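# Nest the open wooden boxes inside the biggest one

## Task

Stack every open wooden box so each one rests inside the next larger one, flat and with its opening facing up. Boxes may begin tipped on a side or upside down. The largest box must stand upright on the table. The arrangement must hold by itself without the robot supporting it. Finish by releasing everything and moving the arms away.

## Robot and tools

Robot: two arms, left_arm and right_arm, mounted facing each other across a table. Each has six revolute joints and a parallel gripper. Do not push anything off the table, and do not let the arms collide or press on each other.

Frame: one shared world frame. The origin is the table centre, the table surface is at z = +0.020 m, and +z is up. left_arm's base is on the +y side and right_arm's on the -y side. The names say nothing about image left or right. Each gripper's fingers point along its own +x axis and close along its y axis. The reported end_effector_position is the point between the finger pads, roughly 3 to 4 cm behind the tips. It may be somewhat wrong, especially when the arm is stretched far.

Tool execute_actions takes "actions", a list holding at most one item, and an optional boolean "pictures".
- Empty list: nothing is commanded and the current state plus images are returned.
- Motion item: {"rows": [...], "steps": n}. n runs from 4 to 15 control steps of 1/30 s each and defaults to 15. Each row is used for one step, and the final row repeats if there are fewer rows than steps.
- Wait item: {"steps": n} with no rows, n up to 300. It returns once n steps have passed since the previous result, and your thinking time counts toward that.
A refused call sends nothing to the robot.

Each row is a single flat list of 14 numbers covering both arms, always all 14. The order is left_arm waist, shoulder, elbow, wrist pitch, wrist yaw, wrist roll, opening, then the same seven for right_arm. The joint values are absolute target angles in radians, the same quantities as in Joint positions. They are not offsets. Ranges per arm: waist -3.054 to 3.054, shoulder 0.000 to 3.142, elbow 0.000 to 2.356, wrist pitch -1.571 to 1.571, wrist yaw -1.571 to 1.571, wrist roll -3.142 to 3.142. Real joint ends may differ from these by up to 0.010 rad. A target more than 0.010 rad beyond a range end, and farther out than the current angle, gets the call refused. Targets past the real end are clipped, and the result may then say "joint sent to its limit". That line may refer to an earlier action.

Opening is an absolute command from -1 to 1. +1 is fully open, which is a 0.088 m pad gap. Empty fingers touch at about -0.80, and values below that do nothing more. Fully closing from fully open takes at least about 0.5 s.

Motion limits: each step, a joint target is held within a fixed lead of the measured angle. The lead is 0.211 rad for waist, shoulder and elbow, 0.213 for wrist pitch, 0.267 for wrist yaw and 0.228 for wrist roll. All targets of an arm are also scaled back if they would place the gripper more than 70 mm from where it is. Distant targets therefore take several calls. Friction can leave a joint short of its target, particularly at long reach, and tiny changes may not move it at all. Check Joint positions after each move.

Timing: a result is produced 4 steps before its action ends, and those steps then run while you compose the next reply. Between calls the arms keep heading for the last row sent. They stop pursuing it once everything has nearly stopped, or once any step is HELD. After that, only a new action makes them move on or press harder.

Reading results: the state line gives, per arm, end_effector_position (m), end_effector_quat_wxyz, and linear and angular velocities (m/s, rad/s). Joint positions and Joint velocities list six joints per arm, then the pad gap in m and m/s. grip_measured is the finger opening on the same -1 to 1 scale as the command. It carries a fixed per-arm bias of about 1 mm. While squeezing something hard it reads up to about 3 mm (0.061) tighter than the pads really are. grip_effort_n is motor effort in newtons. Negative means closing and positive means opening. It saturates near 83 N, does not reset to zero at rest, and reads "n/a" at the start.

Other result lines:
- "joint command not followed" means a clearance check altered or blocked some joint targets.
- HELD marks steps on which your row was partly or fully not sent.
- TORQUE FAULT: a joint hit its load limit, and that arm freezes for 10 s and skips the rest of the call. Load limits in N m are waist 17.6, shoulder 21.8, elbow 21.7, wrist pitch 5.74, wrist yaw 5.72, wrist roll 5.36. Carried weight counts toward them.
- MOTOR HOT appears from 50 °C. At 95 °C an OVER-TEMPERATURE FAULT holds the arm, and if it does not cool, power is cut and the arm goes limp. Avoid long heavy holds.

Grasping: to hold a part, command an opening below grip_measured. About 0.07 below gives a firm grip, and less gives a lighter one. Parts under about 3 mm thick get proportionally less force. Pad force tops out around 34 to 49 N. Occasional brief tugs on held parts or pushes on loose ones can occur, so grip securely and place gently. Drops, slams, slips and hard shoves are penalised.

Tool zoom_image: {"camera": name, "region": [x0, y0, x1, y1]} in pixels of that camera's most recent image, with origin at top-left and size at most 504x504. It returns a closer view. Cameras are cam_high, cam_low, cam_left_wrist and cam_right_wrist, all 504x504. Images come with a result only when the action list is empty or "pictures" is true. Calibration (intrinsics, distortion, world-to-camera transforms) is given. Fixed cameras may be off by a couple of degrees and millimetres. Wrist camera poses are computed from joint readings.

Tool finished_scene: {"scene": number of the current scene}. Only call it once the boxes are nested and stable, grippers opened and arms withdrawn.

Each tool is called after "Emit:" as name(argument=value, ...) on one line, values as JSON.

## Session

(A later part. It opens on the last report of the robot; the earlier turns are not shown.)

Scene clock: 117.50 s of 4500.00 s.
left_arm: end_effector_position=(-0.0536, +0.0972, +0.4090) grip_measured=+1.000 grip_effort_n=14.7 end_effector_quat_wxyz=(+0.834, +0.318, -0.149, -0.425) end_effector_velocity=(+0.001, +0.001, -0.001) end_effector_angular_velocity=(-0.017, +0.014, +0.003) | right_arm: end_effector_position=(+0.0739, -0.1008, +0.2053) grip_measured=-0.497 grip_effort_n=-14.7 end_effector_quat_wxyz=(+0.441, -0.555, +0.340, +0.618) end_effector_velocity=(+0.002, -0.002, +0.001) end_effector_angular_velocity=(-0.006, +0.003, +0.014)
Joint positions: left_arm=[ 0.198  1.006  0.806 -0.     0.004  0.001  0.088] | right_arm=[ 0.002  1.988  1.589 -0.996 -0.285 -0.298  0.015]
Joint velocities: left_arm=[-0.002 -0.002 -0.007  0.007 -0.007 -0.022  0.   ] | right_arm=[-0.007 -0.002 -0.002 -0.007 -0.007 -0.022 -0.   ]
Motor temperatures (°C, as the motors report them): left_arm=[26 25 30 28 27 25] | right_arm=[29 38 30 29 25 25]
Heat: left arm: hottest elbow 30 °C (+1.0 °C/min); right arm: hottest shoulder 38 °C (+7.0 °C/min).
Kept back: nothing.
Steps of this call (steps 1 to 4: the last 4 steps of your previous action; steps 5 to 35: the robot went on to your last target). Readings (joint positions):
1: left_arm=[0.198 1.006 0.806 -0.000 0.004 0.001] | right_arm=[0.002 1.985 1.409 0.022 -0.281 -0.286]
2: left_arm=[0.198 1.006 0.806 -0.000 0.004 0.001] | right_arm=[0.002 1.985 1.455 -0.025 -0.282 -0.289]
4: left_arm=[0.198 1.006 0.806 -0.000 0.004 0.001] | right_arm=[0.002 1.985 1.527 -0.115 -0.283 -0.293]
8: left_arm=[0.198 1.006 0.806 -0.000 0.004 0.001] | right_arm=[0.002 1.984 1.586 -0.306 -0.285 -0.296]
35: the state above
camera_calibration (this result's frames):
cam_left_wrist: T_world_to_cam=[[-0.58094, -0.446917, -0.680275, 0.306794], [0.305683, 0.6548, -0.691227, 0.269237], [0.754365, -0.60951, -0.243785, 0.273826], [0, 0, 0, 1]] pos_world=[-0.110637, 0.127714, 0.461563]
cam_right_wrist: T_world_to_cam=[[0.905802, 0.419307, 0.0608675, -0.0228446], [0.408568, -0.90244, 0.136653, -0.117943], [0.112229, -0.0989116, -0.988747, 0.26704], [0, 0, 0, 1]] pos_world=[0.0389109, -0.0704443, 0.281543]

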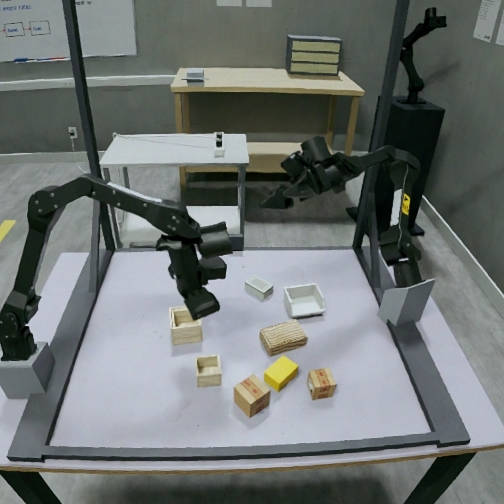

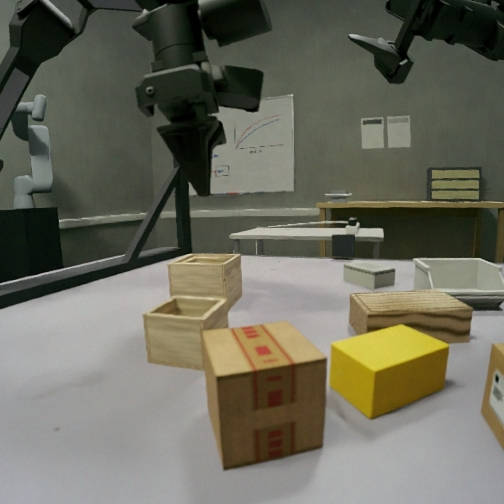

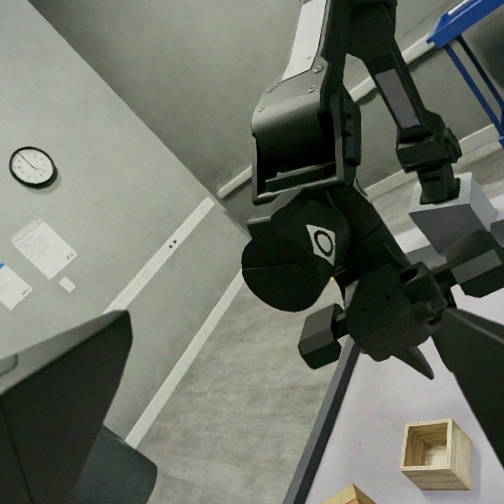

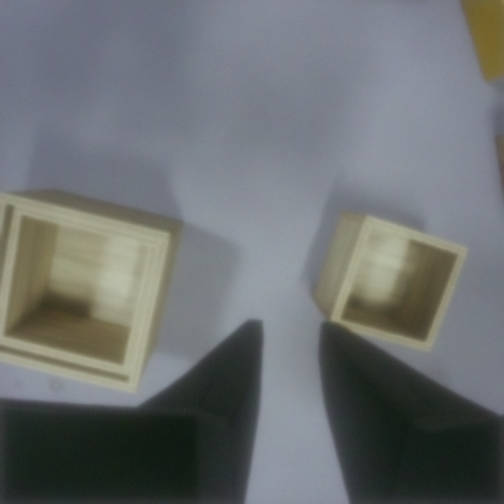

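Emit:
execute_actions(actions=[{"rows":[[0.2,1.0,0.8,0,0,0,1,-0.11,2.2,1.74,-1.1,-0.3,-0.2,-0.8]],"steps":15}])

Emit:
execute_actions(actions=[{"rows":[[0.2,1.0,0.8,0,0,0,1,-0.11,2.335,1.74,-1.023,-0.3,-0.2,-0.8]],"steps":15}])

Emit:
execute_actions(actions=[{"steps":12}], pictures=true)

Scene clock: 118.37 s of 4500.00 s.
left_arm: end_effector_position=(-0.0536, +0.0972, +0.4090) grip_measured=+1.000 grip_effort_n=14.7 end_effector_quat_wxyz=(+0.834, +0.318, -0.149, -0.425) end_effector_velocity=(+0.003, +0.003, -0.004) end_effector_angular_velocity=(-0.002, +0.025, +0.019) | right_arm: end_effector_position=(+0.1325, -0.0896, +0.1754) grip_measured=-0.784 grip_effort_n=-14.7 end_effector_quat_wxyz=(+0.474, -0.526, +0.451, +0.543) end_effector_velocity=(-0.022, +0.018, +0.021) end_effector_angular_velocity=(+0.053, +0.003, +0.033)
Joint positions: left_arm=[ 0.198  1.006  0.806 -0.     0.004  0.001  0.088] | right_arm=[-0.116  2.186  1.716 -1.094 -0.298 -0.206  0.001]
Joint velocities: left_arm=[-0.002 -0.002 -0.002 -0.022 -0.007 -0.022  0.   ] | right_arm=[ 0.037 -0.002  0.1   -0.037 -0.007  0.022 -0.006]
Motor temperatures (°C, as the motors report them): left_arm=[26 25 30 28 27 25] | right_arm=[29 38 30 29 25 25]
Heat: left arm: hottest elbow 30 °C (+1.0 °C/min); right arm: hottest shoulder 38 °C (+6.0 °C/min).
Steps of this call (steps 1 to 15: the robot went on to your last target; steps 16 to 26: the first 11 steps of this action). Readings (joint positions):
16: left_arm=[0.198 1.006 0.806 -0.000 0.004 0.001] | right_arm=[-0.002 2.008 1.605 -1.021 -0.290 -0.286]
17: left_arm=[0.198 1.006 0.806 -0.000 0.004 0.001] | right_arm=[-0.014 2.039 1.644 -1.046 -0.298 -0.265]
19: left_arm=[0.198 1.006 0.806 -0.000 0.004 0.001] | right_arm=[-0.055 2.106 1.698 -1.051 -0.298 -0.237]
23: left_arm=[0.198 1.006 0.806 -0.000 0.004 0.001] | right_arm=[-0.113 2.176 1.709 -1.089 -0.298 -0.212]
26: the state above

Scene clock: 118.87 s of 4500.00 s.
left_arm: end_effector_position=(-0.0536, +0.0972, +0.4090) grip_measured=+1.000 grip_effort_n=14.7 end_effector_quat_wxyz=(+0.834, +0.318, -0.149, -0.425) end_effector_velocity=(+0.001, +0.002, +0.002) end_effector_angular_velocity=(-0.027, +0.006, +0.010) | right_arm: end_effector_position=(+0.1463, -0.0786, +0.1272) grip_measured=-0.795 grip_effort_n=-23.5 end_effector_quat_wxyz=(+0.465, -0.533, +0.468, +0.530) end_effector_velocity=(+0.003, +0.010, +0.001) end_effector_angular_velocity=(+0.049, -0.011, +0.020)
Joint positions: left_arm=[ 0.198  1.006  0.806 -0.     0.004  0.001  0.088] | right_arm=[-0.112  2.325  1.742 -1.029 -0.298 -0.202  0.   ]
Joint velocities: left_arm=[-0.002 -0.007 -0.007  0.007 -0.022 -0.022  0.   ] | right_arm=[-0.002 -0.002 -0.002  0.051  0.007 -0.007 -0.   ]
Motor temperatures (°C, as the motors report them): left_arm=[26 25 30 28 27 25] | right_arm=[29 38 30 29 25 25]
Heat: left arm: hottest elbow 30 °C (+1.0 °C/min); right arm: hottest shoulder 38 °C (+6.1 °C/min).
Steps of this call (steps 1 to 4: the last 4 steps of your previous action; steps 5 to 15: the first 11 steps of this action). Readings (joint positions):
5: left_arm=[0.198 1.006 0.806 -0.000 0.004 0.001] | right_arm=[-0.112 2.198 1.732 -1.094 -0.298 -0.204]
6: left_arm=[0.198 1.006 0.806 -0.000 0.004 0.001] | right_arm=[-0.112 2.214 1.739 -1.076 -0.298 -0.203]
8: left_arm=[0.198 1.006 0.806 -0.000 0.004 0.001] | right_arm=[-0.112 2.258 1.747 -1.042 -0.298 -0.203]
12: left_arm=[0.198 1.006 0.806 -0.000 0.004 0.001] | right_arm=[-0.112 2.320 1.742 -1.035 -0.298 -0.202]
15: the state above

Scene clock: 119.27 s of 4500.00 s.
left_arm: end_effector_position=(-0.0536, +0.0972, +0.4090) grip_measured=+1.000 grip_effort_n=14.7 end_effector_quat_wxyz=(+0.834, +0.318, -0.149, -0.425) end_effector_velocity=(-0.000, +0.002, -0.001) end_effector_angular_velocity=(+0.001, +0.009, +0.012) | right_arm: end_effector_position=(+0.1464, -0.0778, +0.1272) grip_measured=-0.795 grip_effort_n=-24.0 end_effector_quat_wxyz=(+0.466, -0.532, +0.467, +0.531) end_effector_velocity=(-0.001, -0.000, +0.002) end_effector_angular_velocity=(-0.001, +0.008, +0.019)
Joint positions: left_arm=[ 0.198  1.006  0.806 -0.     0.004  0.001  0.088] | right_arm=[-0.112  2.325  1.742 -1.025 -0.298 -0.202  0.   ]
Joint velocities: left_arm=[-0.002 -0.007  0.002 -0.022 -0.007 -0.007  0.   ] | right_arm=[-0.002 -0.002  0.002 -0.007 -0.007 -0.022 -0.   ]
Motor temperatures (°C, as the motors report them): left_arm=[26 25 30 28 27 25] | right_arm=[29 38 30 29 25 25]
Heat: left arm: hottest elbow 30 °C (+1.0 °C/min); right arm: hottest shoulder 38 °C (+6.0 °C/min).
Kept back: nothing.
Steps of this call (steps 1 to 4: the last 4 steps of your previous action; steps 5 to 12: the robot went on to your last target). Readings (joint positions):
1: left_arm=[0.198 1.006 0.806 -0.000 0.004 0.001] | right_arm=[-0.112 2.325 1.742 -1.027 -0.298 -0.202]
2: left_arm=[0.198 1.006 0.806 -0.000 0.004 0.001] | right_arm=[-0.112 2.325 1.742 -1.025 -0.298 -0.202]
4: left_arm=[0.198 1.006 0.806 -0.000 0.004 0.001] | right_arm=[-0.112 2.325 1.742 -1.025 -0.298 -0.202]
8: left_arm=[0.198 1.006 0.806 -0.000 0.004 0.001] | right_arm=[-0.112 2.325 1.742 -1.025 -0.298 -0.202]
12: the state above
camera_calibration (this result's frames):
cam_left_wrist: T_world_to_cam=[[-0.58094, -0.446917, -0.680275, 0.306794], [0.305683, 0.6548, -0.691227, 0.269237], [0.754365, -0.60951, -0.243785, 0.273826], [0, 0, 0, 1]] pos_world=[-0.110637, 0.127714, 0.461563]
cam_right_wrist: T_world_to_cam=[[0.985193, 0.17092, -0.0134263, -0.114891], [0.167554, -0.943277, 0.286624, -0.10306], [0.036325, -0.28463, -0.957949, 0.176722], [0, 0, 0, 1]] pos_world=[0.124039, -0.0272764, 0.197288]

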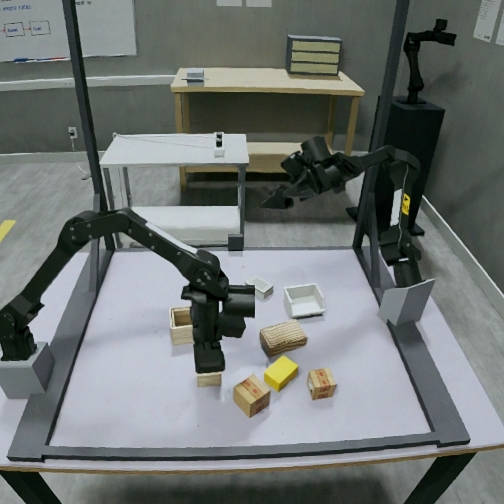

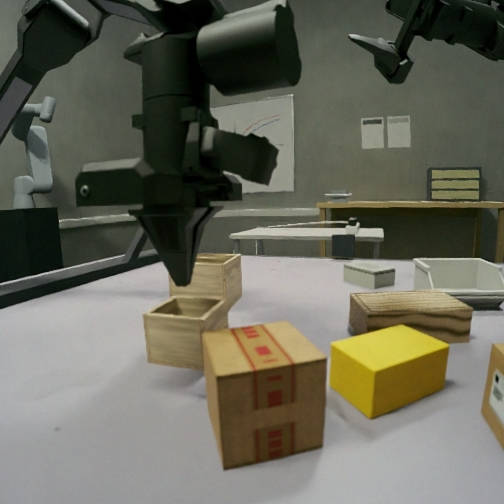

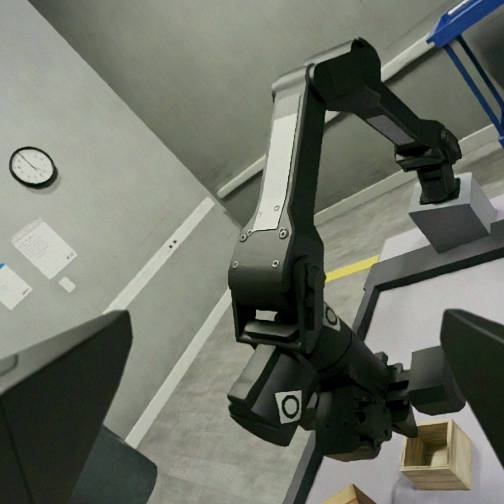

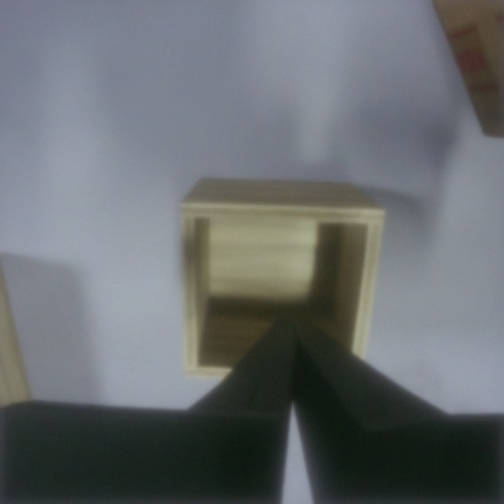

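Emit:
execute_actions(actions=[{"rows":[[0.2,1.0,0.8,0,0,0,1,-0.1,2.355,1.715,-0.97,-0.3,-0.19,-0.8],[0.2,1.0,0.8,0,0,0,1,-0.1,2.355,1.715,-0.97,-0.3,-0.19,-0.8],[0.2,1.0,0.8,0,0,0,1,-0.1,2.355,1.715,-0.97,-0.3,-0.19,-0.8],[0.2,1.0,0.8,0,0,0,1,-0.1,2.355,1.715,-0.97,-0.3,-0.19,-0.8],[0.2,1.0,0.8,0,0,0,1,-0.1,2.355,1.715,-0.97,-0.3,-0.19,-0.8],[0.2,1.0,0.8,0,0,0,1,-0.085,2.385,1.69,-0.915,-0.3,-0.175,-0.8]],"steps":15}])

Emit:
execute_actions(actions=[{"steps":12}], pictures=true)

Scene clock: 119.83 s of 4500.00 s.
left_arm: end_effector_position=(-0.0536, +0.0972, +0.4090) grip_measured=+1.000 grip_effort_n=14.7 end_effector_quat_wxyz=(+0.834, +0.318, -0.149, -0.425) end_effector_velocity=(+0.001, +0.001, -0.001) end_effector_angular_velocity=(-0.002, +0.007, +0.009) | right_arm: end_effector_position=(+0.1453, -0.0735, +0.1008) grip_measured=-0.795 grip_effort_n=-23.5 end_effector_quat_wxyz=(+0.468, -0.531, +0.462, +0.534) end_effector_velocity=(-0.006, -0.034, -0.087) end_effector_angular_velocity=(-0.166, +0.014, -0.004)
Joint positions: left_arm=[ 0.198  1.006  0.806 -0.     0.004  0.001  0.088] | right_arm=[-0.091  2.365  1.707 -0.931 -0.298 -0.18   0.   ]
Joint velocities: left_arm=[-0.002 -0.002 -0.002 -0.007 -0.007 -0.007  0.   ] | right_arm=[ 0.066  0.129 -0.12   0.095 -0.007  0.022 -0.   ]
Motor temperatures (°C, as the motors report them): left_arm=[26 25 30 28 27 25] | right_arm=[29 38 30 29 25 25]
Heat: left arm: hottest elbow 30 °C (+1.0 °C/min); right arm: hottest shoulder 38 °C (+6.1 °C/min).
Steps of this call (steps 1 to 6: the robot went on to your last target; steps 7 to 17: the first 11 steps of this action). Readings (joint positions):
7: left_arm=[0.198 1.006 0.806 -0.000 0.004 0.001] | right_arm=[-0.111 2.326 1.741 -1.020 -0.298 -0.201]
8: left_arm=[0.198 1.006 0.806 -0.000 0.004 0.001] | right_arm=[-0.111 2.326 1.739 -1.006 -0.298 -0.198]
10: left_arm=[0.198 1.006 0.806 -0.000 0.004 0.001] | right_arm=[-0.109 2.330 1.737 -0.988 -0.298 -0.196]
14: left_arm=[0.198 1.006 0.806 -0.000 0.004 0.001] | right_arm=[-0.100 2.347 1.721 -0.945 -0.298 -0.185]
17: the state above

Scene clock: 120.23 s of 4500.00 s.
left_arm: end_effector_position=(-0.0536, +0.0972, +0.4090) grip_measured=+1.000 grip_effort_n=14.7 end_effector_quat_wxyz=(+0.834, +0.318, -0.149, -0.425) end_effector_velocity=(+0.003, +0.003, +0.001) end_effector_angular_velocity=(-0.013, -0.000, +0.023) | right_arm: end_effector_position=(+0.1452, -0.0735, +0.0961) grip_measured=-0.795 grip_effort_n=-24.0 end_effector_quat_wxyz=(+0.468, -0.531, +0.463, +0.534) end_effector_velocity=(-0.002, +0.004, +0.001) end_effector_angular_velocity=(+0.023, +0.021, -0.003)
Joint positions: left_arm=[ 0.198  1.006  0.806 -0.     0.004  0.001  0.088] | right_arm=[-0.087  2.372  1.701 -0.918 -0.298 -0.177  0.   ]
Joint velocities: left_arm=[ 0.002 -0.002 -0.002 -0.007 -0.022 -0.007  0.   ] | right_arm=[-0.002 -0.002 -0.002  0.022 -0.022  0.007  0.   ]
Motor temperatures (°C, as the motors report them): left_arm=[26 25 30 28 27 25] | right_arm=[29 39 30 29 25 25]
Heat: left arm: hottest elbow 30 °C (+1.0 °C/min); right arm: hottest shoulder 39 °C (+7.0 °C/min).
Kept back: nothing.
Steps of this call (steps 1 to 4: the last 4 steps of your previous action; steps 5 to 12: the robot went on to your last target). Readings (joint positions):
1: left_arm=[0.198 1.006 0.806 -0.000 0.004 0.001] | right_arm=[-0.089 2.369 1.704 -0.928 -0.298 -0.180]
2: left_arm=[0.198 1.006 0.806 -0.000 0.004 0.001] | right_arm=[-0.088 2.371 1.702 -0.926 -0.298 -0.179]
4: left_arm=[0.198 1.006 0.806 -0.000 0.004 0.001] | right_arm=[-0.087 2.372 1.701 -0.922 -0.298 -0.178]
8: left_arm=[0.198 1.006 0.806 -0.000 0.004 0.001] | right_arm=[-0.087 2.372 1.701 -0.918 -0.298 -0.178]
12: the state above
camera_calibration (this result's frames):
cam_left_wrist: T_world_to_cam=[[-0.58094, -0.446917, -0.680275, 0.306794], [0.305683, 0.6548, -0.691227, 0.269237], [0.754365, -0.60951, -0.243785, 0.273826], [0, 0, 0, 1]] pos_world=[-0.110637, 0.127714, 0.461563]
cam_right_wrist: T_world_to_cam=[[0.984511, 0.175019, -0.0103142, -0.114762], [0.171, -0.94559, 0.276801, -0.0896364], [0.0386926, -0.274277, -0.960872, 0.148824], [0, 0, 0, 1]] pos_world=[0.122554, -0.0238548, 0.166628]

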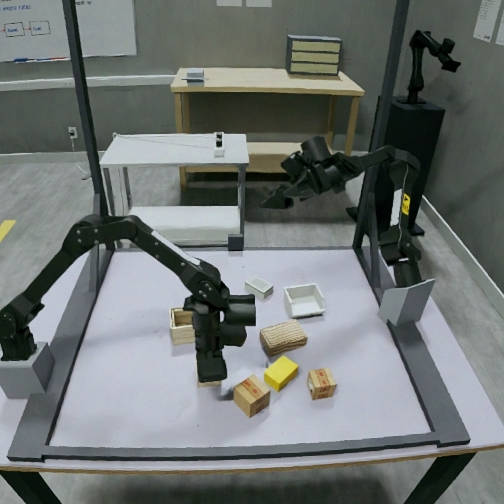

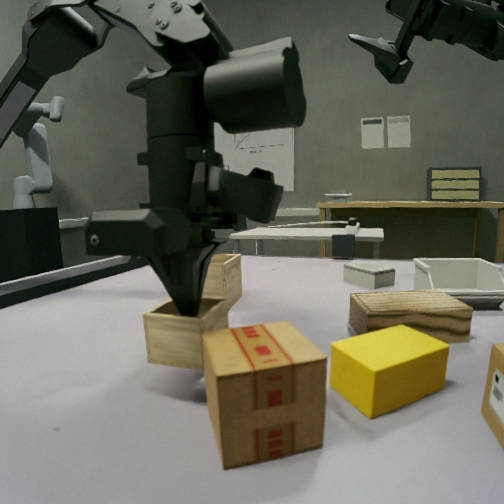

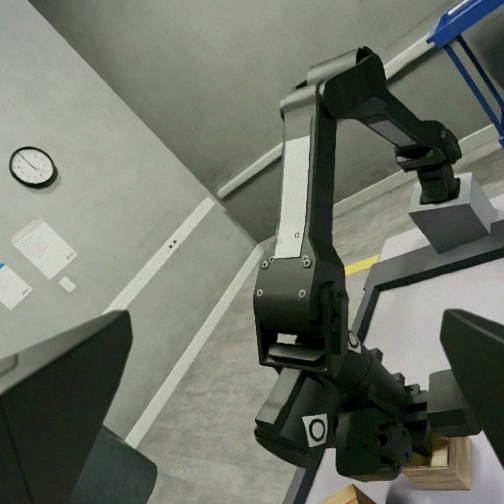

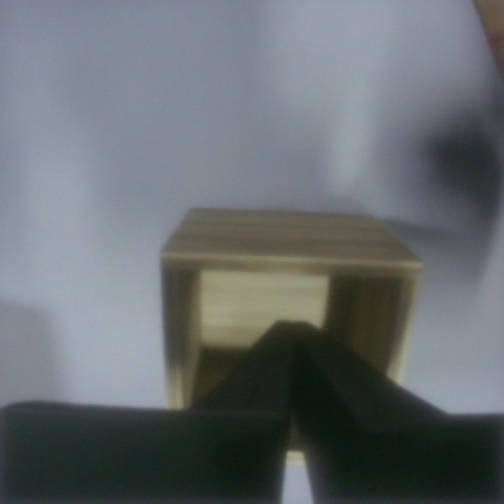

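Emit:
execute_actions(actions=[{"rows":[[0.2,1.0,0.8,0,0,0,1,-0.075,2.41,1.67,-0.87,-0.3,-0.167,-0.8]],"steps":15}])

Emit:
execute_actions(actions=[{"rows":[[0.2,1.0,0.8,0,0,0,1,-0.075,2.41,1.67,-0.87,-0.3,-0.167,0.0]],"steps":15}], pictures=true)

Scene clock: 120.73 s of 4500.00 s.
left_arm: end_effector_position=(-0.0536, +0.0972, +0.4090) grip_measured=+1.000 grip_effort_n=14.7 end_effector_quat_wxyz=(+0.834, +0.318, -0.149, -0.425) end_effector_velocity=(+0.001, +0.001, -0.001) end_effector_angular_velocity=(-0.002, +0.007, +0.009) | right_arm: end_effector_position=(+0.1458, -0.0741, +0.0812) grip_measured=-0.795 grip_effort_n=-24.4 end_effector_quat_wxyz=(+0.467, -0.532, +0.463, +0.533) end_effector_velocity=(-0.002, +0.009, +0.002) end_effector_angular_velocity=(+0.041, +0.021, +0.017)
Joint positions: left_arm=[ 0.198  1.006  0.806 -0.     0.004  0.001  0.088] | right_arm=[-0.079  2.396  1.681 -0.874 -0.298 -0.17   0.   ]
Joint velocities: left_arm=[-0.002 -0.002 -0.002 -0.007 -0.007 -0.007  0.   ] | right_arm=[-0.002 -0.002  0.002  0.037 -0.022 -0.007 -0.   ]
Motor temperatures (°C, as the motors report them): left_arm=[26 25 30 28 27 25] | right_arm=[29 39 30 29 25 25]
Heat: left arm: hottest elbow 30 °C (+1.0 °C/min); right arm: hottest shoulder 39 °C (+7.1 °C/min).
Steps of this call (steps 1 to 4: the robot went on to your last target; steps 5 to 15: the first 11 steps of this action). Readings (joint positions):
5: left_arm=[0.198 1.006 0.806 -0.000 0.004 0.001] | right_arm=[-0.087 2.374 1.699 -0.913 -0.298 -0.176]
6: left_arm=[0.198 1.006 0.806 -0.000 0.004 0.001] | right_arm=[-0.087 2.375 1.696 -0.900 -0.298 -0.174]
8: left_arm=[0.198 1.006 0.806 -0.000 0.004 0.001] | right_arm=[-0.084 2.382 1.692 -0.886 -0.298 -0.172]
12: left_arm=[0.198 1.006 0.806 -0.000 0.004 0.001] | right_arm=[-0.079 2.394 1.682 -0.878 -0.298 -0.170]
15: the state above

Scene clock: 121.23 s of 4500.00 s.
left_arm: end_effector_position=(-0.0536, +0.0972, +0.4090) grip_measured=+1.000 grip_effort_n=14.7 end_effector_quat_wxyz=(+0.834, +0.318, -0.149, -0.425) end_effector_velocity=(+0.002, +0.001, -0.006) end_effector_angular_velocity=(+0.003, +0.029, +0.004) | right_arm: end_effector_position=(+0.1456, -0.0736, +0.0811) grip_measured=-0.216 grip_effort_n=83.0 end_effector_quat_wxyz=(+0.467, -0.531, +0.462, +0.534) end_effector_velocity=(-0.003, -0.005, +0.001) end_effector_angular_velocity=(-0.020, +0.023, -0.001)
Joint positions: left_arm=[ 0.198  1.006  0.806 -0.     0.004  0.001  0.088] | right_arm=[-0.078  2.396  1.681 -0.872 -0.299 -0.169  0.028]
Joint velocities: left_arm=[-0.002  0.002 -0.007 -0.007  0.007 -0.022  0.   ] | right_arm=[-0.002 -0.002 -0.002 -0.022 -0.022 -0.007 -0.   ]
Motor temperatures (°C, as the motors report them): left_arm=[26 25 30 28 27 25] | right_arm=[29 39 30 28 25 25]
Heat: left arm: hottest elbow 30 °C (+1.0 °C/min); right arm: hottest shoulder 39 °C (+7.0 °C/min).
Steps of this call (steps 1 to 4: the last 4 steps of your previous action; steps 5 to 15: the first 11 steps of this action). Readings (joint positions):
5: left_arm=[0.198 1.006 0.806 -0.000 0.004 0.001] | right_arm=[-0.079 2.396 1.681 -0.873 -0.298 -0.169]
6: left_arm=[0.198 1.006 0.806 -0.000 0.004 0.001] | right_arm=[-0.079 2.396 1.681 -0.873 -0.298 -0.169]
8: left_arm=[0.198 1.006 0.806 -0.000 0.004 0.001] | right_arm=[-0.079 2.396 1.681 -0.872 -0.298 -0.169]
12: left_arm=[0.198 1.006 0.806 -0.000 0.004 0.001] | right_arm=[-0.079 2.396 1.681 -0.872 -0.299 -0.169]
15: the state above
camera_calibration (this result's frames):
cam_left_wrist: T_world_to_cam=[[-0.58094, -0.446917, -0.680275, 0.306794], [0.305683, 0.6548, -0.691227, 0.269237], [0.754365, -0.60951, -0.243785, 0.273826], [0, 0, 0, 1]] pos_world=[-0.110637, 0.127714, 0.461563]
cam_right_wrist: T_world_to_cam=[[0.984328, 0.176029, -0.0106347, -0.115163], [0.172041, -0.945275, 0.27723, -0.0858019], [0.0387479, -0.274715, -0.960745, 0.134375], [0, 0, 0, 1]] pos_world=[0.122913, -0.0239194, 0.151663]

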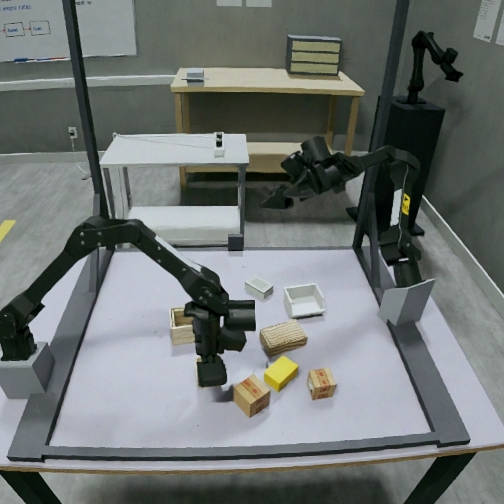

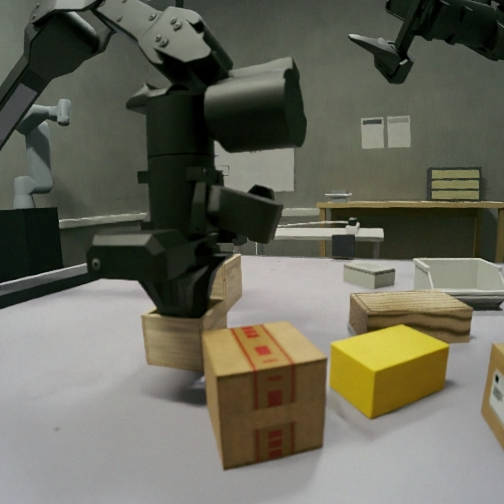

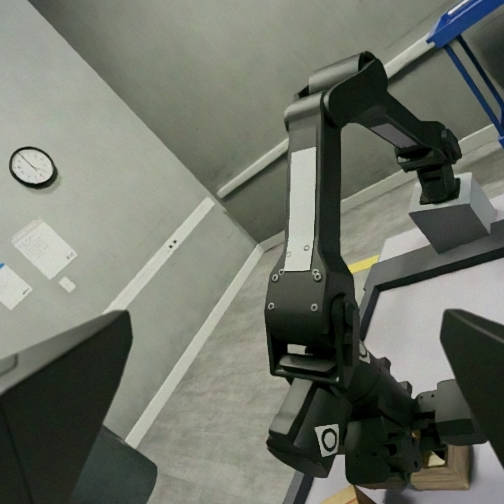

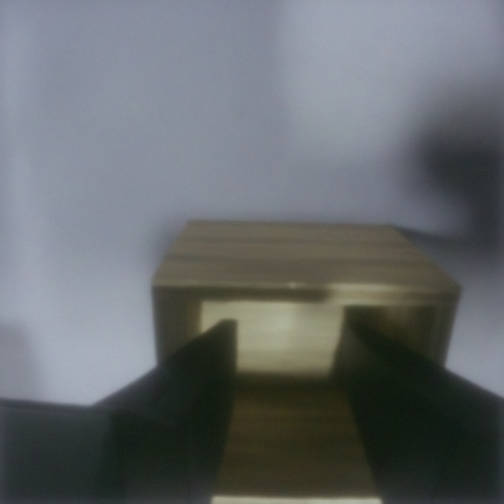

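Emit:
execute_actions(actions=[{"rows":[[0.2,1.0,0.8,0,0,0,1,-0.11,2.2,1.74,-1.1,-0.3,-0.2,0.0]],"steps":15}])

Emit:
execute_actions(actions=[{"steps":8}])

Emit:
execute_actions(actions=[{"rows":[[0.2,1.0,0.8,0,0,0,1,0.14,2.12,1.70,-1.1,-0.293,-0.382,0.0]],"steps":15}])

Emit:
execute_actions(actions=[{"steps":20}], pictures=true)

Scene clock: 121.73 s of 4500.00 s.
left_arm: end_effector_position=(-0.0536, +0.0972, +0.4090) grip_measured=+1.000 grip_effort_n=14.7 end_effector_quat_wxyz=(+0.834, +0.318, -0.149, -0.425) end_effector_velocity=(+0.004, +0.002, -0.001) end_effector_angular_velocity=(+0.002, -0.009, +0.023) | right_arm: end_effector_position=(+0.1300, -0.0806, +0.1764) grip_measured=-0.216 grip_effort_n=83.0 end_effector_quat_wxyz=(+0.480, -0.521, +0.444, +0.549) end_effector_velocity=(-0.014, -0.011, +0.057) end_effector_angular_velocity=(+0.037, -0.010, +0.011)
Joint positions: left_arm=[ 0.198  1.006  0.806 -0.     0.004  0.001  0.088] | right_arm=[-0.11   2.199  1.742 -1.081 -0.299 -0.196  0.028]
Joint velocities: left_arm=[-0.002  0.002 -0.002 -0.007 -0.022  0.007  0.   ] | right_arm=[-0.007 -0.125  0.037 -0.125  0.007 -0.007  0.   ]
Motor temperatures (°C, as the motors report them): left_arm=[26 25 30 28 27 25] | right_arm=[29 39 30 28 25 25]
Heat: left arm: hottest elbow 30 °C (+1.0 °C/min); right arm: hottest shoulder 39 °C (+6.1 °C/min).
Steps of this call (steps 1 to 4: the last 4 steps of your previous action; steps 5 to 15: the first 11 steps of this action). Readings (joint positions):
5: left_arm=[0.198 1.006 0.806 -0.000 0.004 0.001] | right_arm=[-0.079 2.387 1.683 -0.882 -0.299 -0.170]
6: left_arm=[0.198 1.006 0.806 -0.000 0.004 0.001] | right_arm=[-0.080 2.374 1.685 -0.926 -0.299 -0.174]
8: left_arm=[0.198 1.006 0.806 -0.000 0.004 0.001] | right_arm=[-0.088 2.329 1.686 -0.999 -0.299 -0.183]
12: left_arm=[0.198 1.006 0.806 -0.000 0.004 0.001] | right_arm=[-0.105 2.232 1.725 -1.062 -0.299 -0.193]
15: the state above

Scene clock: 122.00 s of 4500.00 s.
left_arm: end_effector_position=(-0.0536, +0.0972, +0.4090) grip_measured=+1.000 grip_effort_n=14.7 end_effector_quat_wxyz=(+0.834, +0.318, -0.149, -0.425) end_effector_velocity=(-0.001, -0.000, -0.004) end_effector_angular_velocity=(+0.017, +0.002, -0.006) | right_arm: end_effector_position=(+0.1297, -0.0835, +0.1768) grip_measured=-0.216 grip_effort_n=83.0 end_effector_quat_wxyz=(+0.477, -0.524, +0.448, +0.546) end_effector_velocity=(+0.002, -0.002, -0.001) end_effector_angular_velocity=(-0.011, -0.008, +0.030)
Joint positions: left_arm=[ 0.198  1.006  0.806 -0.     0.004  0.001  0.088] | right_arm=[-0.11   2.198  1.743 -1.096 -0.299 -0.198  0.028]
Joint velocities: left_arm=[-0.007 -0.002 -0.002 -0.007  0.007  0.007  0.   ] | right_arm=[-0.002  0.002 -0.002 -0.007  0.007 -0.037 -0.   ]
Motor temperatures (°C, as the motors report them): left_arm=[26 25 30 28 27 25] | right_arm=[29 39 30 28 25 25]
Heat: left arm: hottest elbow 30 °C (+1.0 °C/min); right arm: hottest shoulder 39 °C (+6.1 °C/min).
Kept back: nothing.
Steps of this call (steps 1 to 4: the last 4 steps of your previous action; steps 5 to 8: the robot went on to your last target). Readings (joint positions):
1: left_arm=[0.198 1.006 0.806 -0.000 0.004 0.001] | right_arm=[-0.110 2.197 1.743 -1.086 -0.299 -0.196]
2: left_arm=[0.198 1.006 0.806 -0.000 0.004 0.001] | right_arm=[-0.110 2.197 1.743 -1.090 -0.299 -0.197]
4: left_arm=[0.198 1.006 0.806 -0.000 0.004 0.001] | right_arm=[-0.110 2.198 1.743 -1.095 -0.299 -0.197]
8: the state above

Scene clock: 122.37 s of 4500.00 s.
left_arm: end_effector_position=(-0.0536, +0.0972, +0.4090) grip_measured=+1.000 grip_effort_n=14.7 end_effector_quat_wxyz=(+0.834, +0.318, -0.149, -0.425) end_effector_velocity=(+0.003, +0.003, -0.004) end_effector_angular_velocity=(+0.007, +0.013, +0.018) | right_arm: end_effector_position=(+0.0206, -0.1062, +0.1642) grip_measured=-0.216 grip_effort_n=83.0 end_effector_quat_wxyz=(+0.342, -0.619, +0.333, +0.624) end_effector_velocity=(-0.023, -0.017, +0.008) end_effector_angular_velocity=(-0.008, -0.008, +0.151)
Joint positions: left_arm=[ 0.198  1.006  0.806 -0.     0.004  0.001  0.088] | right_arm=[ 0.15   2.13   1.718 -1.098 -0.296 -0.369  0.028]
Joint velocities: left_arm=[-0.002 -0.002 -0.002 -0.022 -0.007 -0.007  0.   ] | right_arm=[ 0.056 -0.056 -0.027 -0.022  0.007 -0.095 -0.   ]
Motor temperatures (°C, as the motors report them): left_arm=[26 25 30 28 27 25] | right_arm=[29 39 30 28 25 25]
Heat: left arm: hottest elbow 30 °C (+1.0 °C/min); right arm: hottest shoulder 39 °C (+6.0 °C/min).
Steps of this call (steps 1 to 11: the first 11 steps of this action). Readings (joint positions):
1: left_arm=[0.198 1.006 0.806 -0.000 0.004 0.001] | right_arm=[-0.106 2.195 1.741 -1.096 -0.295 -0.218]
2: left_arm=[0.198 1.006 0.806 -0.000 0.004 0.001] | right_arm=[-0.090 2.191 1.736 -1.096 -0.291 -0.249]
4: left_arm=[0.198 1.006 0.806 -0.000 0.004 0.001] | right_arm=[-0.029 2.178 1.727 -1.098 -0.291 -0.294]
8: left_arm=[0.198 1.006 0.806 -0.000 0.004 0.001] | right_arm=[0.112 2.143 1.720 -1.098 -0.294 -0.353]
11: the state above

Scene clock: 123.03 s of 4500.00 s.
left_arm: end_effector_position=(-0.0536, +0.0972, +0.4090) grip_measured=+1.000 grip_effort_n=14.7 end_effector_quat_wxyz=(+0.834, +0.318, -0.149, -0.425) end_effector_velocity=(+0.005, +0.001, -0.009) end_effector_angular_velocity=(+0.023, +0.026, +0.017) | right_arm: end_effector_position=(+0.0261, -0.1063, +0.1648) grip_measured=-0.216 grip_effort_n=83.0 end_effector_quat_wxyz=(+0.342, -0.619, +0.335, +0.623) end_effector_velocity=(-0.003, -0.002, +0.002) end_effector_angular_velocity=(-0.006, +0.021, +0.005)
Joint positions: left_arm=[ 0.198  1.006  0.806 -0.     0.004  0.001  0.088] | right_arm=[ 0.137  2.129  1.712 -1.098 -0.296 -0.38   0.028]
Joint velocities: left_arm=[-0.002  0.007 -0.007 -0.022  0.007 -0.007  0.   ] | right_arm=[-0.002 -0.007 -0.002 -0.007 -0.022 -0.007 -0.   ]
Motor temperatures (°C, as the motors report them): left_arm=[26 25 30 28 27 25] | right_arm=[29 39 30 28 25 25]
Heat: left arm: hottest elbow 30 °C (+1.0 °C/min); right arm: hottest shoulder 39 °C (+6.0 °C/min).
Kept back: nothing.
Steps of this call (steps 1 to 4: the last 4 steps of your previous action; steps 5 to 20: the robot went on to your last target). Readings (joint positions):
1: left_arm=[0.198 1.006 0.806 -0.000 0.004 0.001] | right_arm=[0.150 2.129 1.717 -1.098 -0.296 -0.372]
2: left_arm=[0.198 1.006 0.806 -0.000 0.004 0.001] | right_arm=[0.147 2.129 1.716 -1.098 -0.296 -0.373]
4: left_arm=[0.198 1.006 0.806 -0.000 0.004 0.001] | right_arm=[0.141 2.129 1.713 -1.098 -0.296 -0.376]
8: left_arm=[0.198 1.006 0.806 -0.000 0.004 0.001] | right_arm=[0.137 2.129 1.712 -1.098 -0.296 -0.378]
20: the state above
camera_calibration (this result's frames):
cam_left_wrist: T_world_to_cam=[[-0.58094, -0.446917, -0.680275, 0.306794], [0.305683, 0.6548, -0.691227, 0.269237], [0.754365, -0.60951, -0.243785, 0.273826], [0, 0, 0, 1]] pos_world=[-0.110637, 0.127714, 0.461563]
cam_right_wrist: T_world_to_cam=[[0.817347, 0.576111, -0.0063964, 0.0552289], [0.555382, -0.784887, 0.274778, -0.111914], [0.153282, -0.228142, -0.961486, 0.212536], [0, 0, 0, 1]] pos_world=[-0.0155641, -0.0711696, 0.235456]

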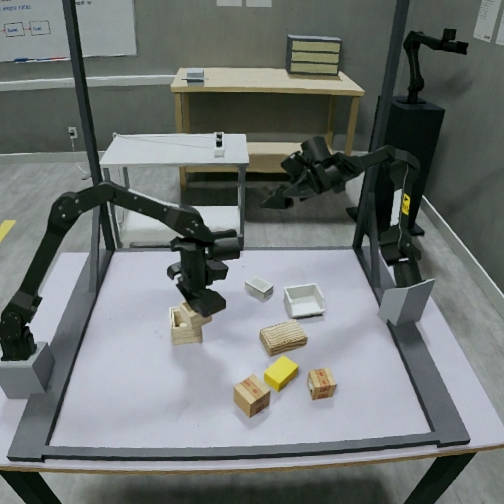

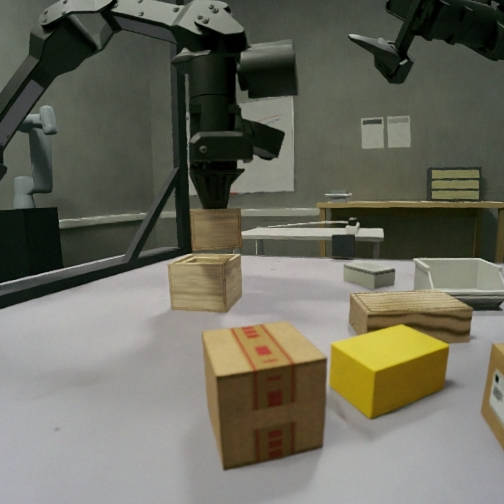

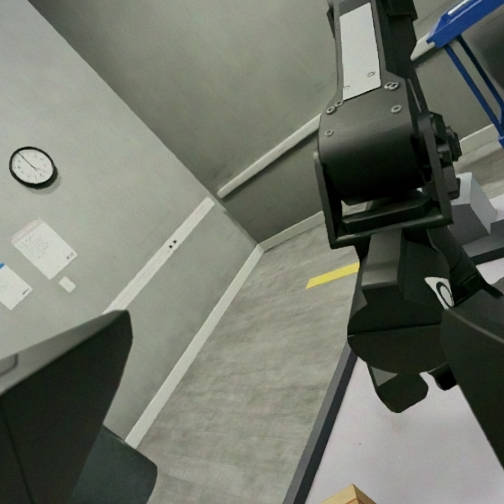

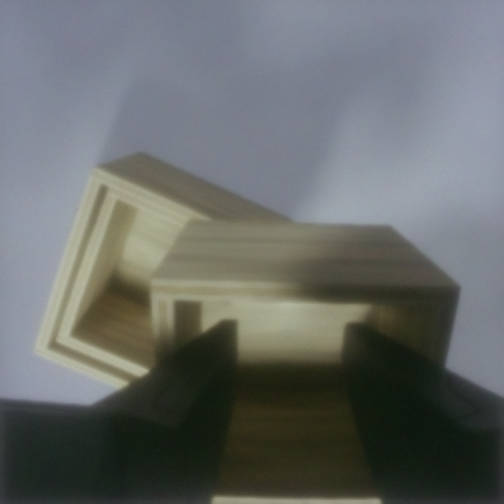

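Emit:
execute_actions(actions=[{"rows":[[0.2,1.0,0.8,0,0,0,1,0.255,1.99,1.5,-0.99,-0.291,0.1,0.0]],"steps":15}])

Emit:
execute_actions(actions=[{"steps":20}], pictures=true)

Scene clock: 123.80 s of 4500.00 s.
left_arm: end_effector_position=(-0.0536, +0.0972, +0.4090) grip_measured=+1.000 grip_effort_n=14.7 end_effector_quat_wxyz=(+0.834, +0.318, -0.149, -0.425) end_effector_velocity=(-0.001, +0.000, +0.001) end_effector_angular_velocity=(-0.011, +0.000, -0.001) | right_arm: end_effector_position=(-0.0115, -0.1472, +0.1520) grip_measured=-0.216 grip_effort_n=83.0 end_effector_quat_wxyz=(+0.433, -0.558, +0.428, +0.564) end_effector_velocity=(+0.024, -0.008, -0.000) end_effector_angular_velocity=(-0.005, -0.009, -0.410)
Joint positions: left_arm=[ 0.198  1.006  0.806 -0.     0.004  0.001  0.088] | right_arm=[ 0.258  2.005  1.521 -0.997 -0.291  0.056  0.028]
Joint velocities: left_arm=[-0.002 -0.002 -0.002  0.007 -0.007 -0.007  0.   ] | right_arm=[-0.046 -0.037 -0.081  0.022  0.007  0.359 -0.   ]
Motor temperatures (°C, as the motors report them): left_arm=[26 25 30 28 27 25] | right_arm=[29 39 30 28 25 25]
Heat: left arm: hottest elbow 30 °C (+1.0 °C/min); right arm: hottest shoulder 39 °C (+5.1 °C/min).
Steps of this call (steps 1 to 12: the robot went on to your last target; steps 13 to 23: the first 11 steps of this action). Readings (joint positions):
13: left_arm=[0.198 1.006 0.806 -0.000 0.004 0.001] | right_arm=[0.140 2.117 1.693 -1.076 -0.294 -0.348]
14: left_arm=[0.198 1.006 0.806 -0.000 0.004 0.001] | right_arm=[0.153 2.091 1.648 -1.046 -0.289 -0.293]
16: left_arm=[0.198 1.006 0.806 -0.000 0.004 0.001] | right_arm=[0.196 2.046 1.579 -1.040 -0.289 -0.188]
20: left_arm=[0.198 1.006 0.806 -0.000 0.004 0.001] | right_arm=[0.257 2.012 1.532 -1.004 -0.291 -0.003]
23: the state above

Scene clock: 124.47 s of 4500.00 s.
left_arm: end_effector_position=(-0.0536, +0.0972, +0.4090) grip_measured=+1.000 grip_effort_n=14.7 end_effector_quat_wxyz=(+0.834, +0.318, -0.149, -0.425) end_effector_velocity=(+0.001, +0.001, -0.001) end_effector_angular_velocity=(-0.002, +0.007, +0.009) | right_arm: end_effector_position=(-0.0099, -0.1478, +0.1518) grip_measured=-0.216 grip_effort_n=83.0 end_effector_quat_wxyz=(+0.445, -0.548, +0.440, +0.555) end_effector_velocity=(+0.000, -0.002, +0.001) end_effector_angular_velocity=(-0.008, +0.005, -0.012)
Joint positions: left_arm=[ 0.198  1.006  0.806 -0.     0.004  0.001  0.088] | right_arm=[ 0.254  2.001  1.512 -0.992 -0.291  0.098  0.028]
Joint velocities: left_arm=[-0.002 -0.002 -0.002 -0.007 -0.007 -0.007  0.   ] | right_arm=[-0.002 -0.002 -0.002 -0.007 -0.007  0.007 -0.   ]
Motor temperatures (°C, as the motors report them): left_arm=[26 25 30 28 27 25] | right_arm=[29 39 30 28 25 25]
Heat: left arm: hottest elbow 30 °C (+1.0 °C/min); right arm: hottest shoulder 39 °C (+5.0 °C/min).
Kept back: nothing.
Steps of this call (steps 1 to 4: the last 4 steps of your previous action; steps 5 to 20: the robot went on to your last target). Readings (joint positions):
1: left_arm=[0.198 1.006 0.806 -0.000 0.004 0.001] | right_arm=[0.256 2.004 1.518 -0.996 -0.291 0.067]
2: left_arm=[0.198 1.006 0.806 -0.000 0.004 0.001] | right_arm=[0.255 2.003 1.517 -0.995 -0.291 0.075]
4: left_arm=[0.198 1.006 0.806 -0.000 0.004 0.001] | right_arm=[0.254 2.002 1.515 -0.994 -0.291 0.085]
8: left_arm=[0.198 1.006 0.806 -0.000 0.004 0.001] | right_arm=[0.254 2.002 1.513 -0.993 -0.291 0.094]
20: the state above
camera_calibration (this result's frames):
cam_left_wrist: T_world_to_cam=[[-0.58094, -0.446917, -0.680275, 0.306794], [0.305683, 0.6548, -0.691227, 0.269237], [0.754365, -0.60951, -0.243785, 0.273826], [0, 0, 0, 1]] pos_world=[-0.110637, 0.127714, 0.461563]
cam_right_wrist: T_world_to_cam=[[0.966543, 0.256126, -0.0139427, 0.0638572], [0.250065, -0.928777, 0.273569, -0.145027], [0.0571185, -0.267903, -0.961751, 0.18925], [0, 0, 0, 1]] pos_world=[-0.0362643, -0.100352, 0.222576]

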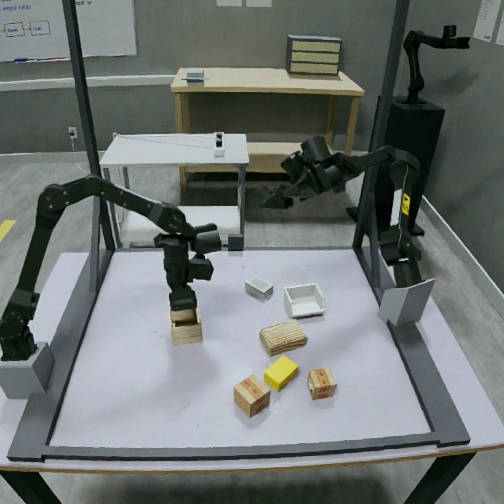

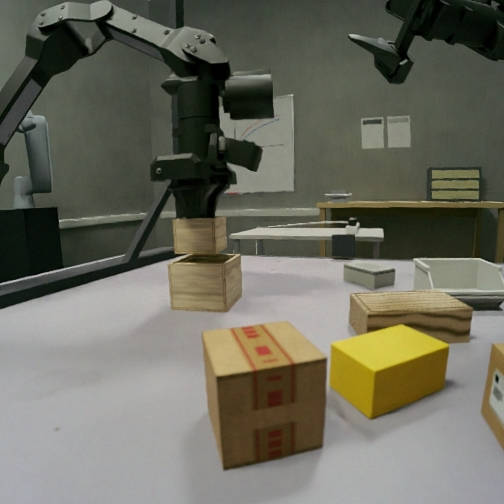

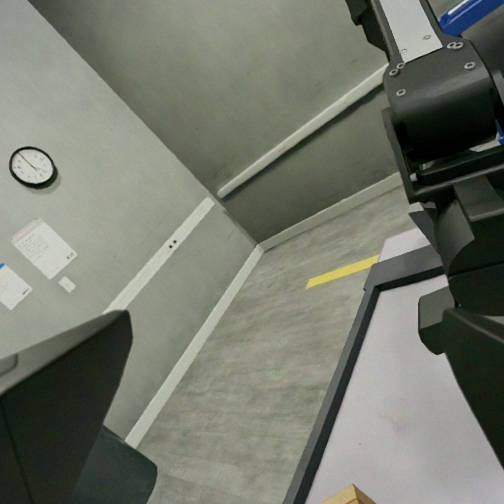

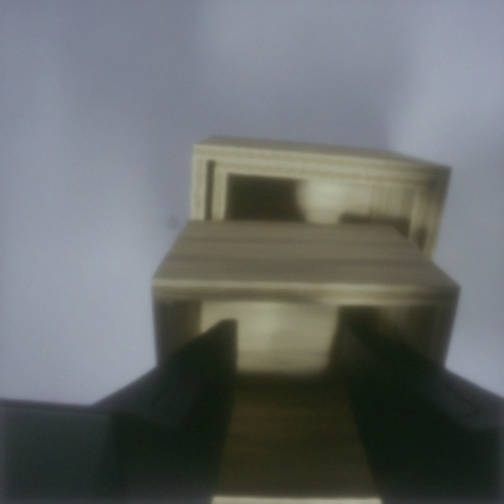

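Emit:
execute_actions(actions=[{"rows":[[0.2,1.0,0.8,0,0,0,1,0.222,2.01,1.505,-0.985,-0.291,0.2,0.0]],"steps":15}])

Emit:
execute_actions(actions=[{"steps":10}], pictures=true)

Scene clock: 125.43 s of 4500.00 s.
left_arm: end_effector_position=(-0.0536, +0.0972, +0.4090) grip_measured=+1.000 grip_effort_n=14.7 end_effector_quat_wxyz=(+0.834, +0.318, -0.149, -0.425) end_effector_velocity=(-0.000, +0.001, -0.002) end_effector_angular_velocity=(+0.001, +0.008, +0.005) | right_arm: end_effector_position=(+0.0008, -0.1420, +0.1553) grip_measured=-0.216 grip_effort_n=83.0 end_effector_quat_wxyz=(+0.482, -0.516, +0.471, +0.530) end_effector_velocity=(+0.002, +0.002, +0.001) end_effector_angular_velocity=(+0.009, -0.004, -0.037)
Joint positions: left_arm=[ 0.198  1.006  0.806 -0.     0.004  0.001  0.088] | right_arm=[ 0.223  2.001  1.512 -0.987 -0.291  0.193  0.028]
Joint velocities: left_arm=[-0.007 -0.002 -0.002 -0.007 -0.007 -0.007  0.   ] | right_arm=[-0.002 -0.002 -0.002  0.007  0.007  0.037 -0.   ]
Motor temperatures (°C, as the motors report them): left_arm=[26 25 30 28 27 25] | right_arm=[29 39 30 28 25 25]
Heat: left arm: hottest elbow 30 °C (+1.0 °C/min); right arm: hottest shoulder 39 °C (+5.0 °C/min).
Steps of this call (steps 1 to 15: the robot went on to your last target; steps 16 to 18: nothing new was sent; steps 19 to 29: the first 11 steps of this action). Readings (joint positions):
19: left_arm=[0.198 1.006 0.806 -0.000 0.004 0.001] | right_arm=[0.254 2.001 1.512 -0.992 -0.291 0.113]
20: left_arm=[0.198 1.006 0.806 -0.000 0.004 0.001] | right_arm=[0.251 2.001 1.512 -0.990 -0.291 0.135]
22: left_arm=[0.198 1.006 0.806 -0.000 0.004 0.001] | right_arm=[0.239 2.001 1.512 -0.988 -0.291 0.163]
26: left_arm=[0.198 1.006 0.806 -0.000 0.004 0.001] | right_arm=[0.224 2.001 1.512 -0.987 -0.291 0.187]
29: the state above

Scene clock: 125.77 s of 4500.00 s.
left_arm: end_effector_position=(-0.0536, +0.0972, +0.4090) grip_measured=+1.000 grip_effort_n=14.7 end_effector_quat_wxyz=(+0.834, +0.318, -0.149, -0.425) end_effector_velocity=(+0.005, +0.003, -0.003) end_effector_angular_velocity=(+0.005, -0.007, +0.026) | right_arm: end_effector_position=(+0.0008, -0.1419, +0.1553) grip_measured=-0.216 grip_effort_n=83.0 end_effector_quat_wxyz=(+0.483, -0.514, +0.472, +0.529) end_effector_velocity=(+0.004, -0.001, +0.001) end_effector_angular_velocity=(-0.003, -0.009, -0.017)
Joint positions: left_arm=[ 0.198  1.006  0.806 -0.     0.004  0.001  0.088] | right_arm=[ 0.223  2.001  1.512 -0.987 -0.291  0.198  0.028]
Joint velocities: left_arm=[-0.002  0.002 -0.007 -0.007 -0.022  0.007  0.   ] | right_arm=[-0.007 -0.002 -0.002 -0.007  0.007  0.007 -0.   ]
Motor temperatures (°C, as the motors report them): left_arm=[26 25 30 28 27 25] | right_arm=[29 39 30 28 25 25]
Heat: left arm: hottest elbow 30 °C (+1.0 °C/min); right arm: hottest shoulder 39 °C (+5.1 °C/min).
Kept back: nothing.
Steps of this call (steps 1 to 4: the last 4 steps of your previous action; steps 5 to 10: the robot went on to your last target). Readings (joint positions):
1: left_arm=[0.198 1.006 0.806 -0.000 0.004 0.001] | right_arm=[0.223 2.001 1.512 -0.987 -0.291 0.195]
2: left_arm=[0.198 1.006 0.806 -0.000 0.004 0.001] | right_arm=[0.223 2.001 1.512 -0.987 -0.291 0.195]
4: left_arm=[0.198 1.006 0.806 -0.000 0.004 0.001] | right_arm=[0.223 2.001 1.512 -0.987 -0.291 0.196]
8: left_arm=[0.198 1.006 0.806 -0.000 0.004 0.001] | right_arm=[0.223 2.001 1.512 -0.987 -0.291 0.197]
10: the state above
camera_calibration (this result's frames):
cam_left_wrist: T_world_to_cam=[[-0.58094, -0.446917, -0.680275, 0.306794], [0.305683, 0.6548, -0.691227, 0.269237], [0.754365, -0.60951, -0.243785, 0.273826], [0, 0, 0, 1]] pos_world=[-0.110637, 0.127714, 0.461563]
cam_right_wrist: T_world_to_cam=[[0.991372, 0.130226, -0.0149193, 0.034297], [0.129611, -0.956932, 0.259774, -0.144975], [0.0195525, -0.259466, -0.965554, 0.195413], [0, 0, 0, 1]] pos_world=[-0.0190315, -0.0924948, 0.226854]

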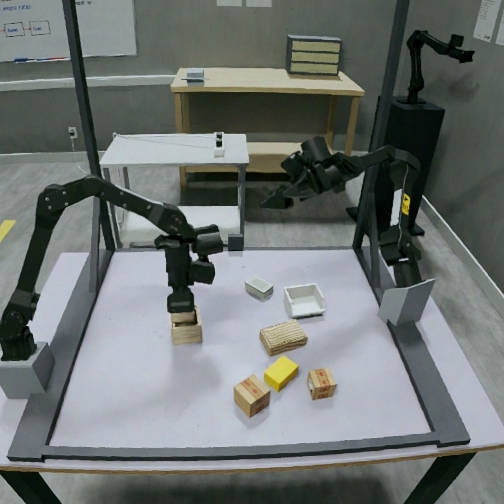

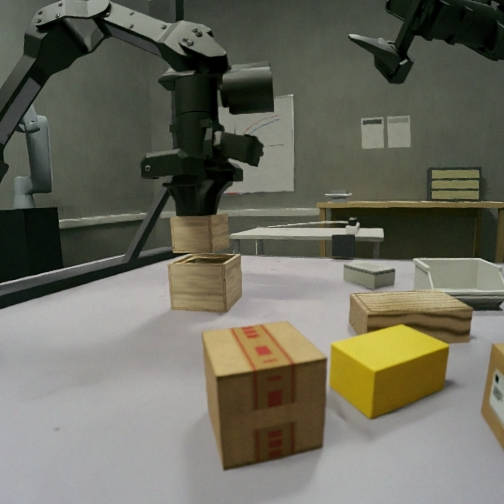

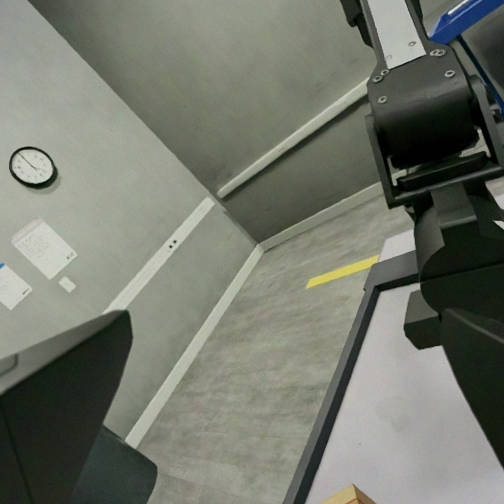

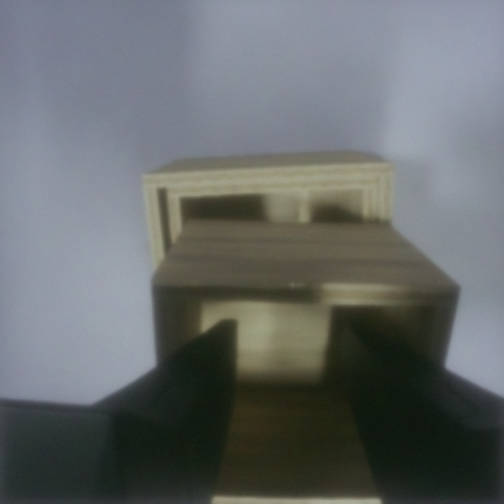

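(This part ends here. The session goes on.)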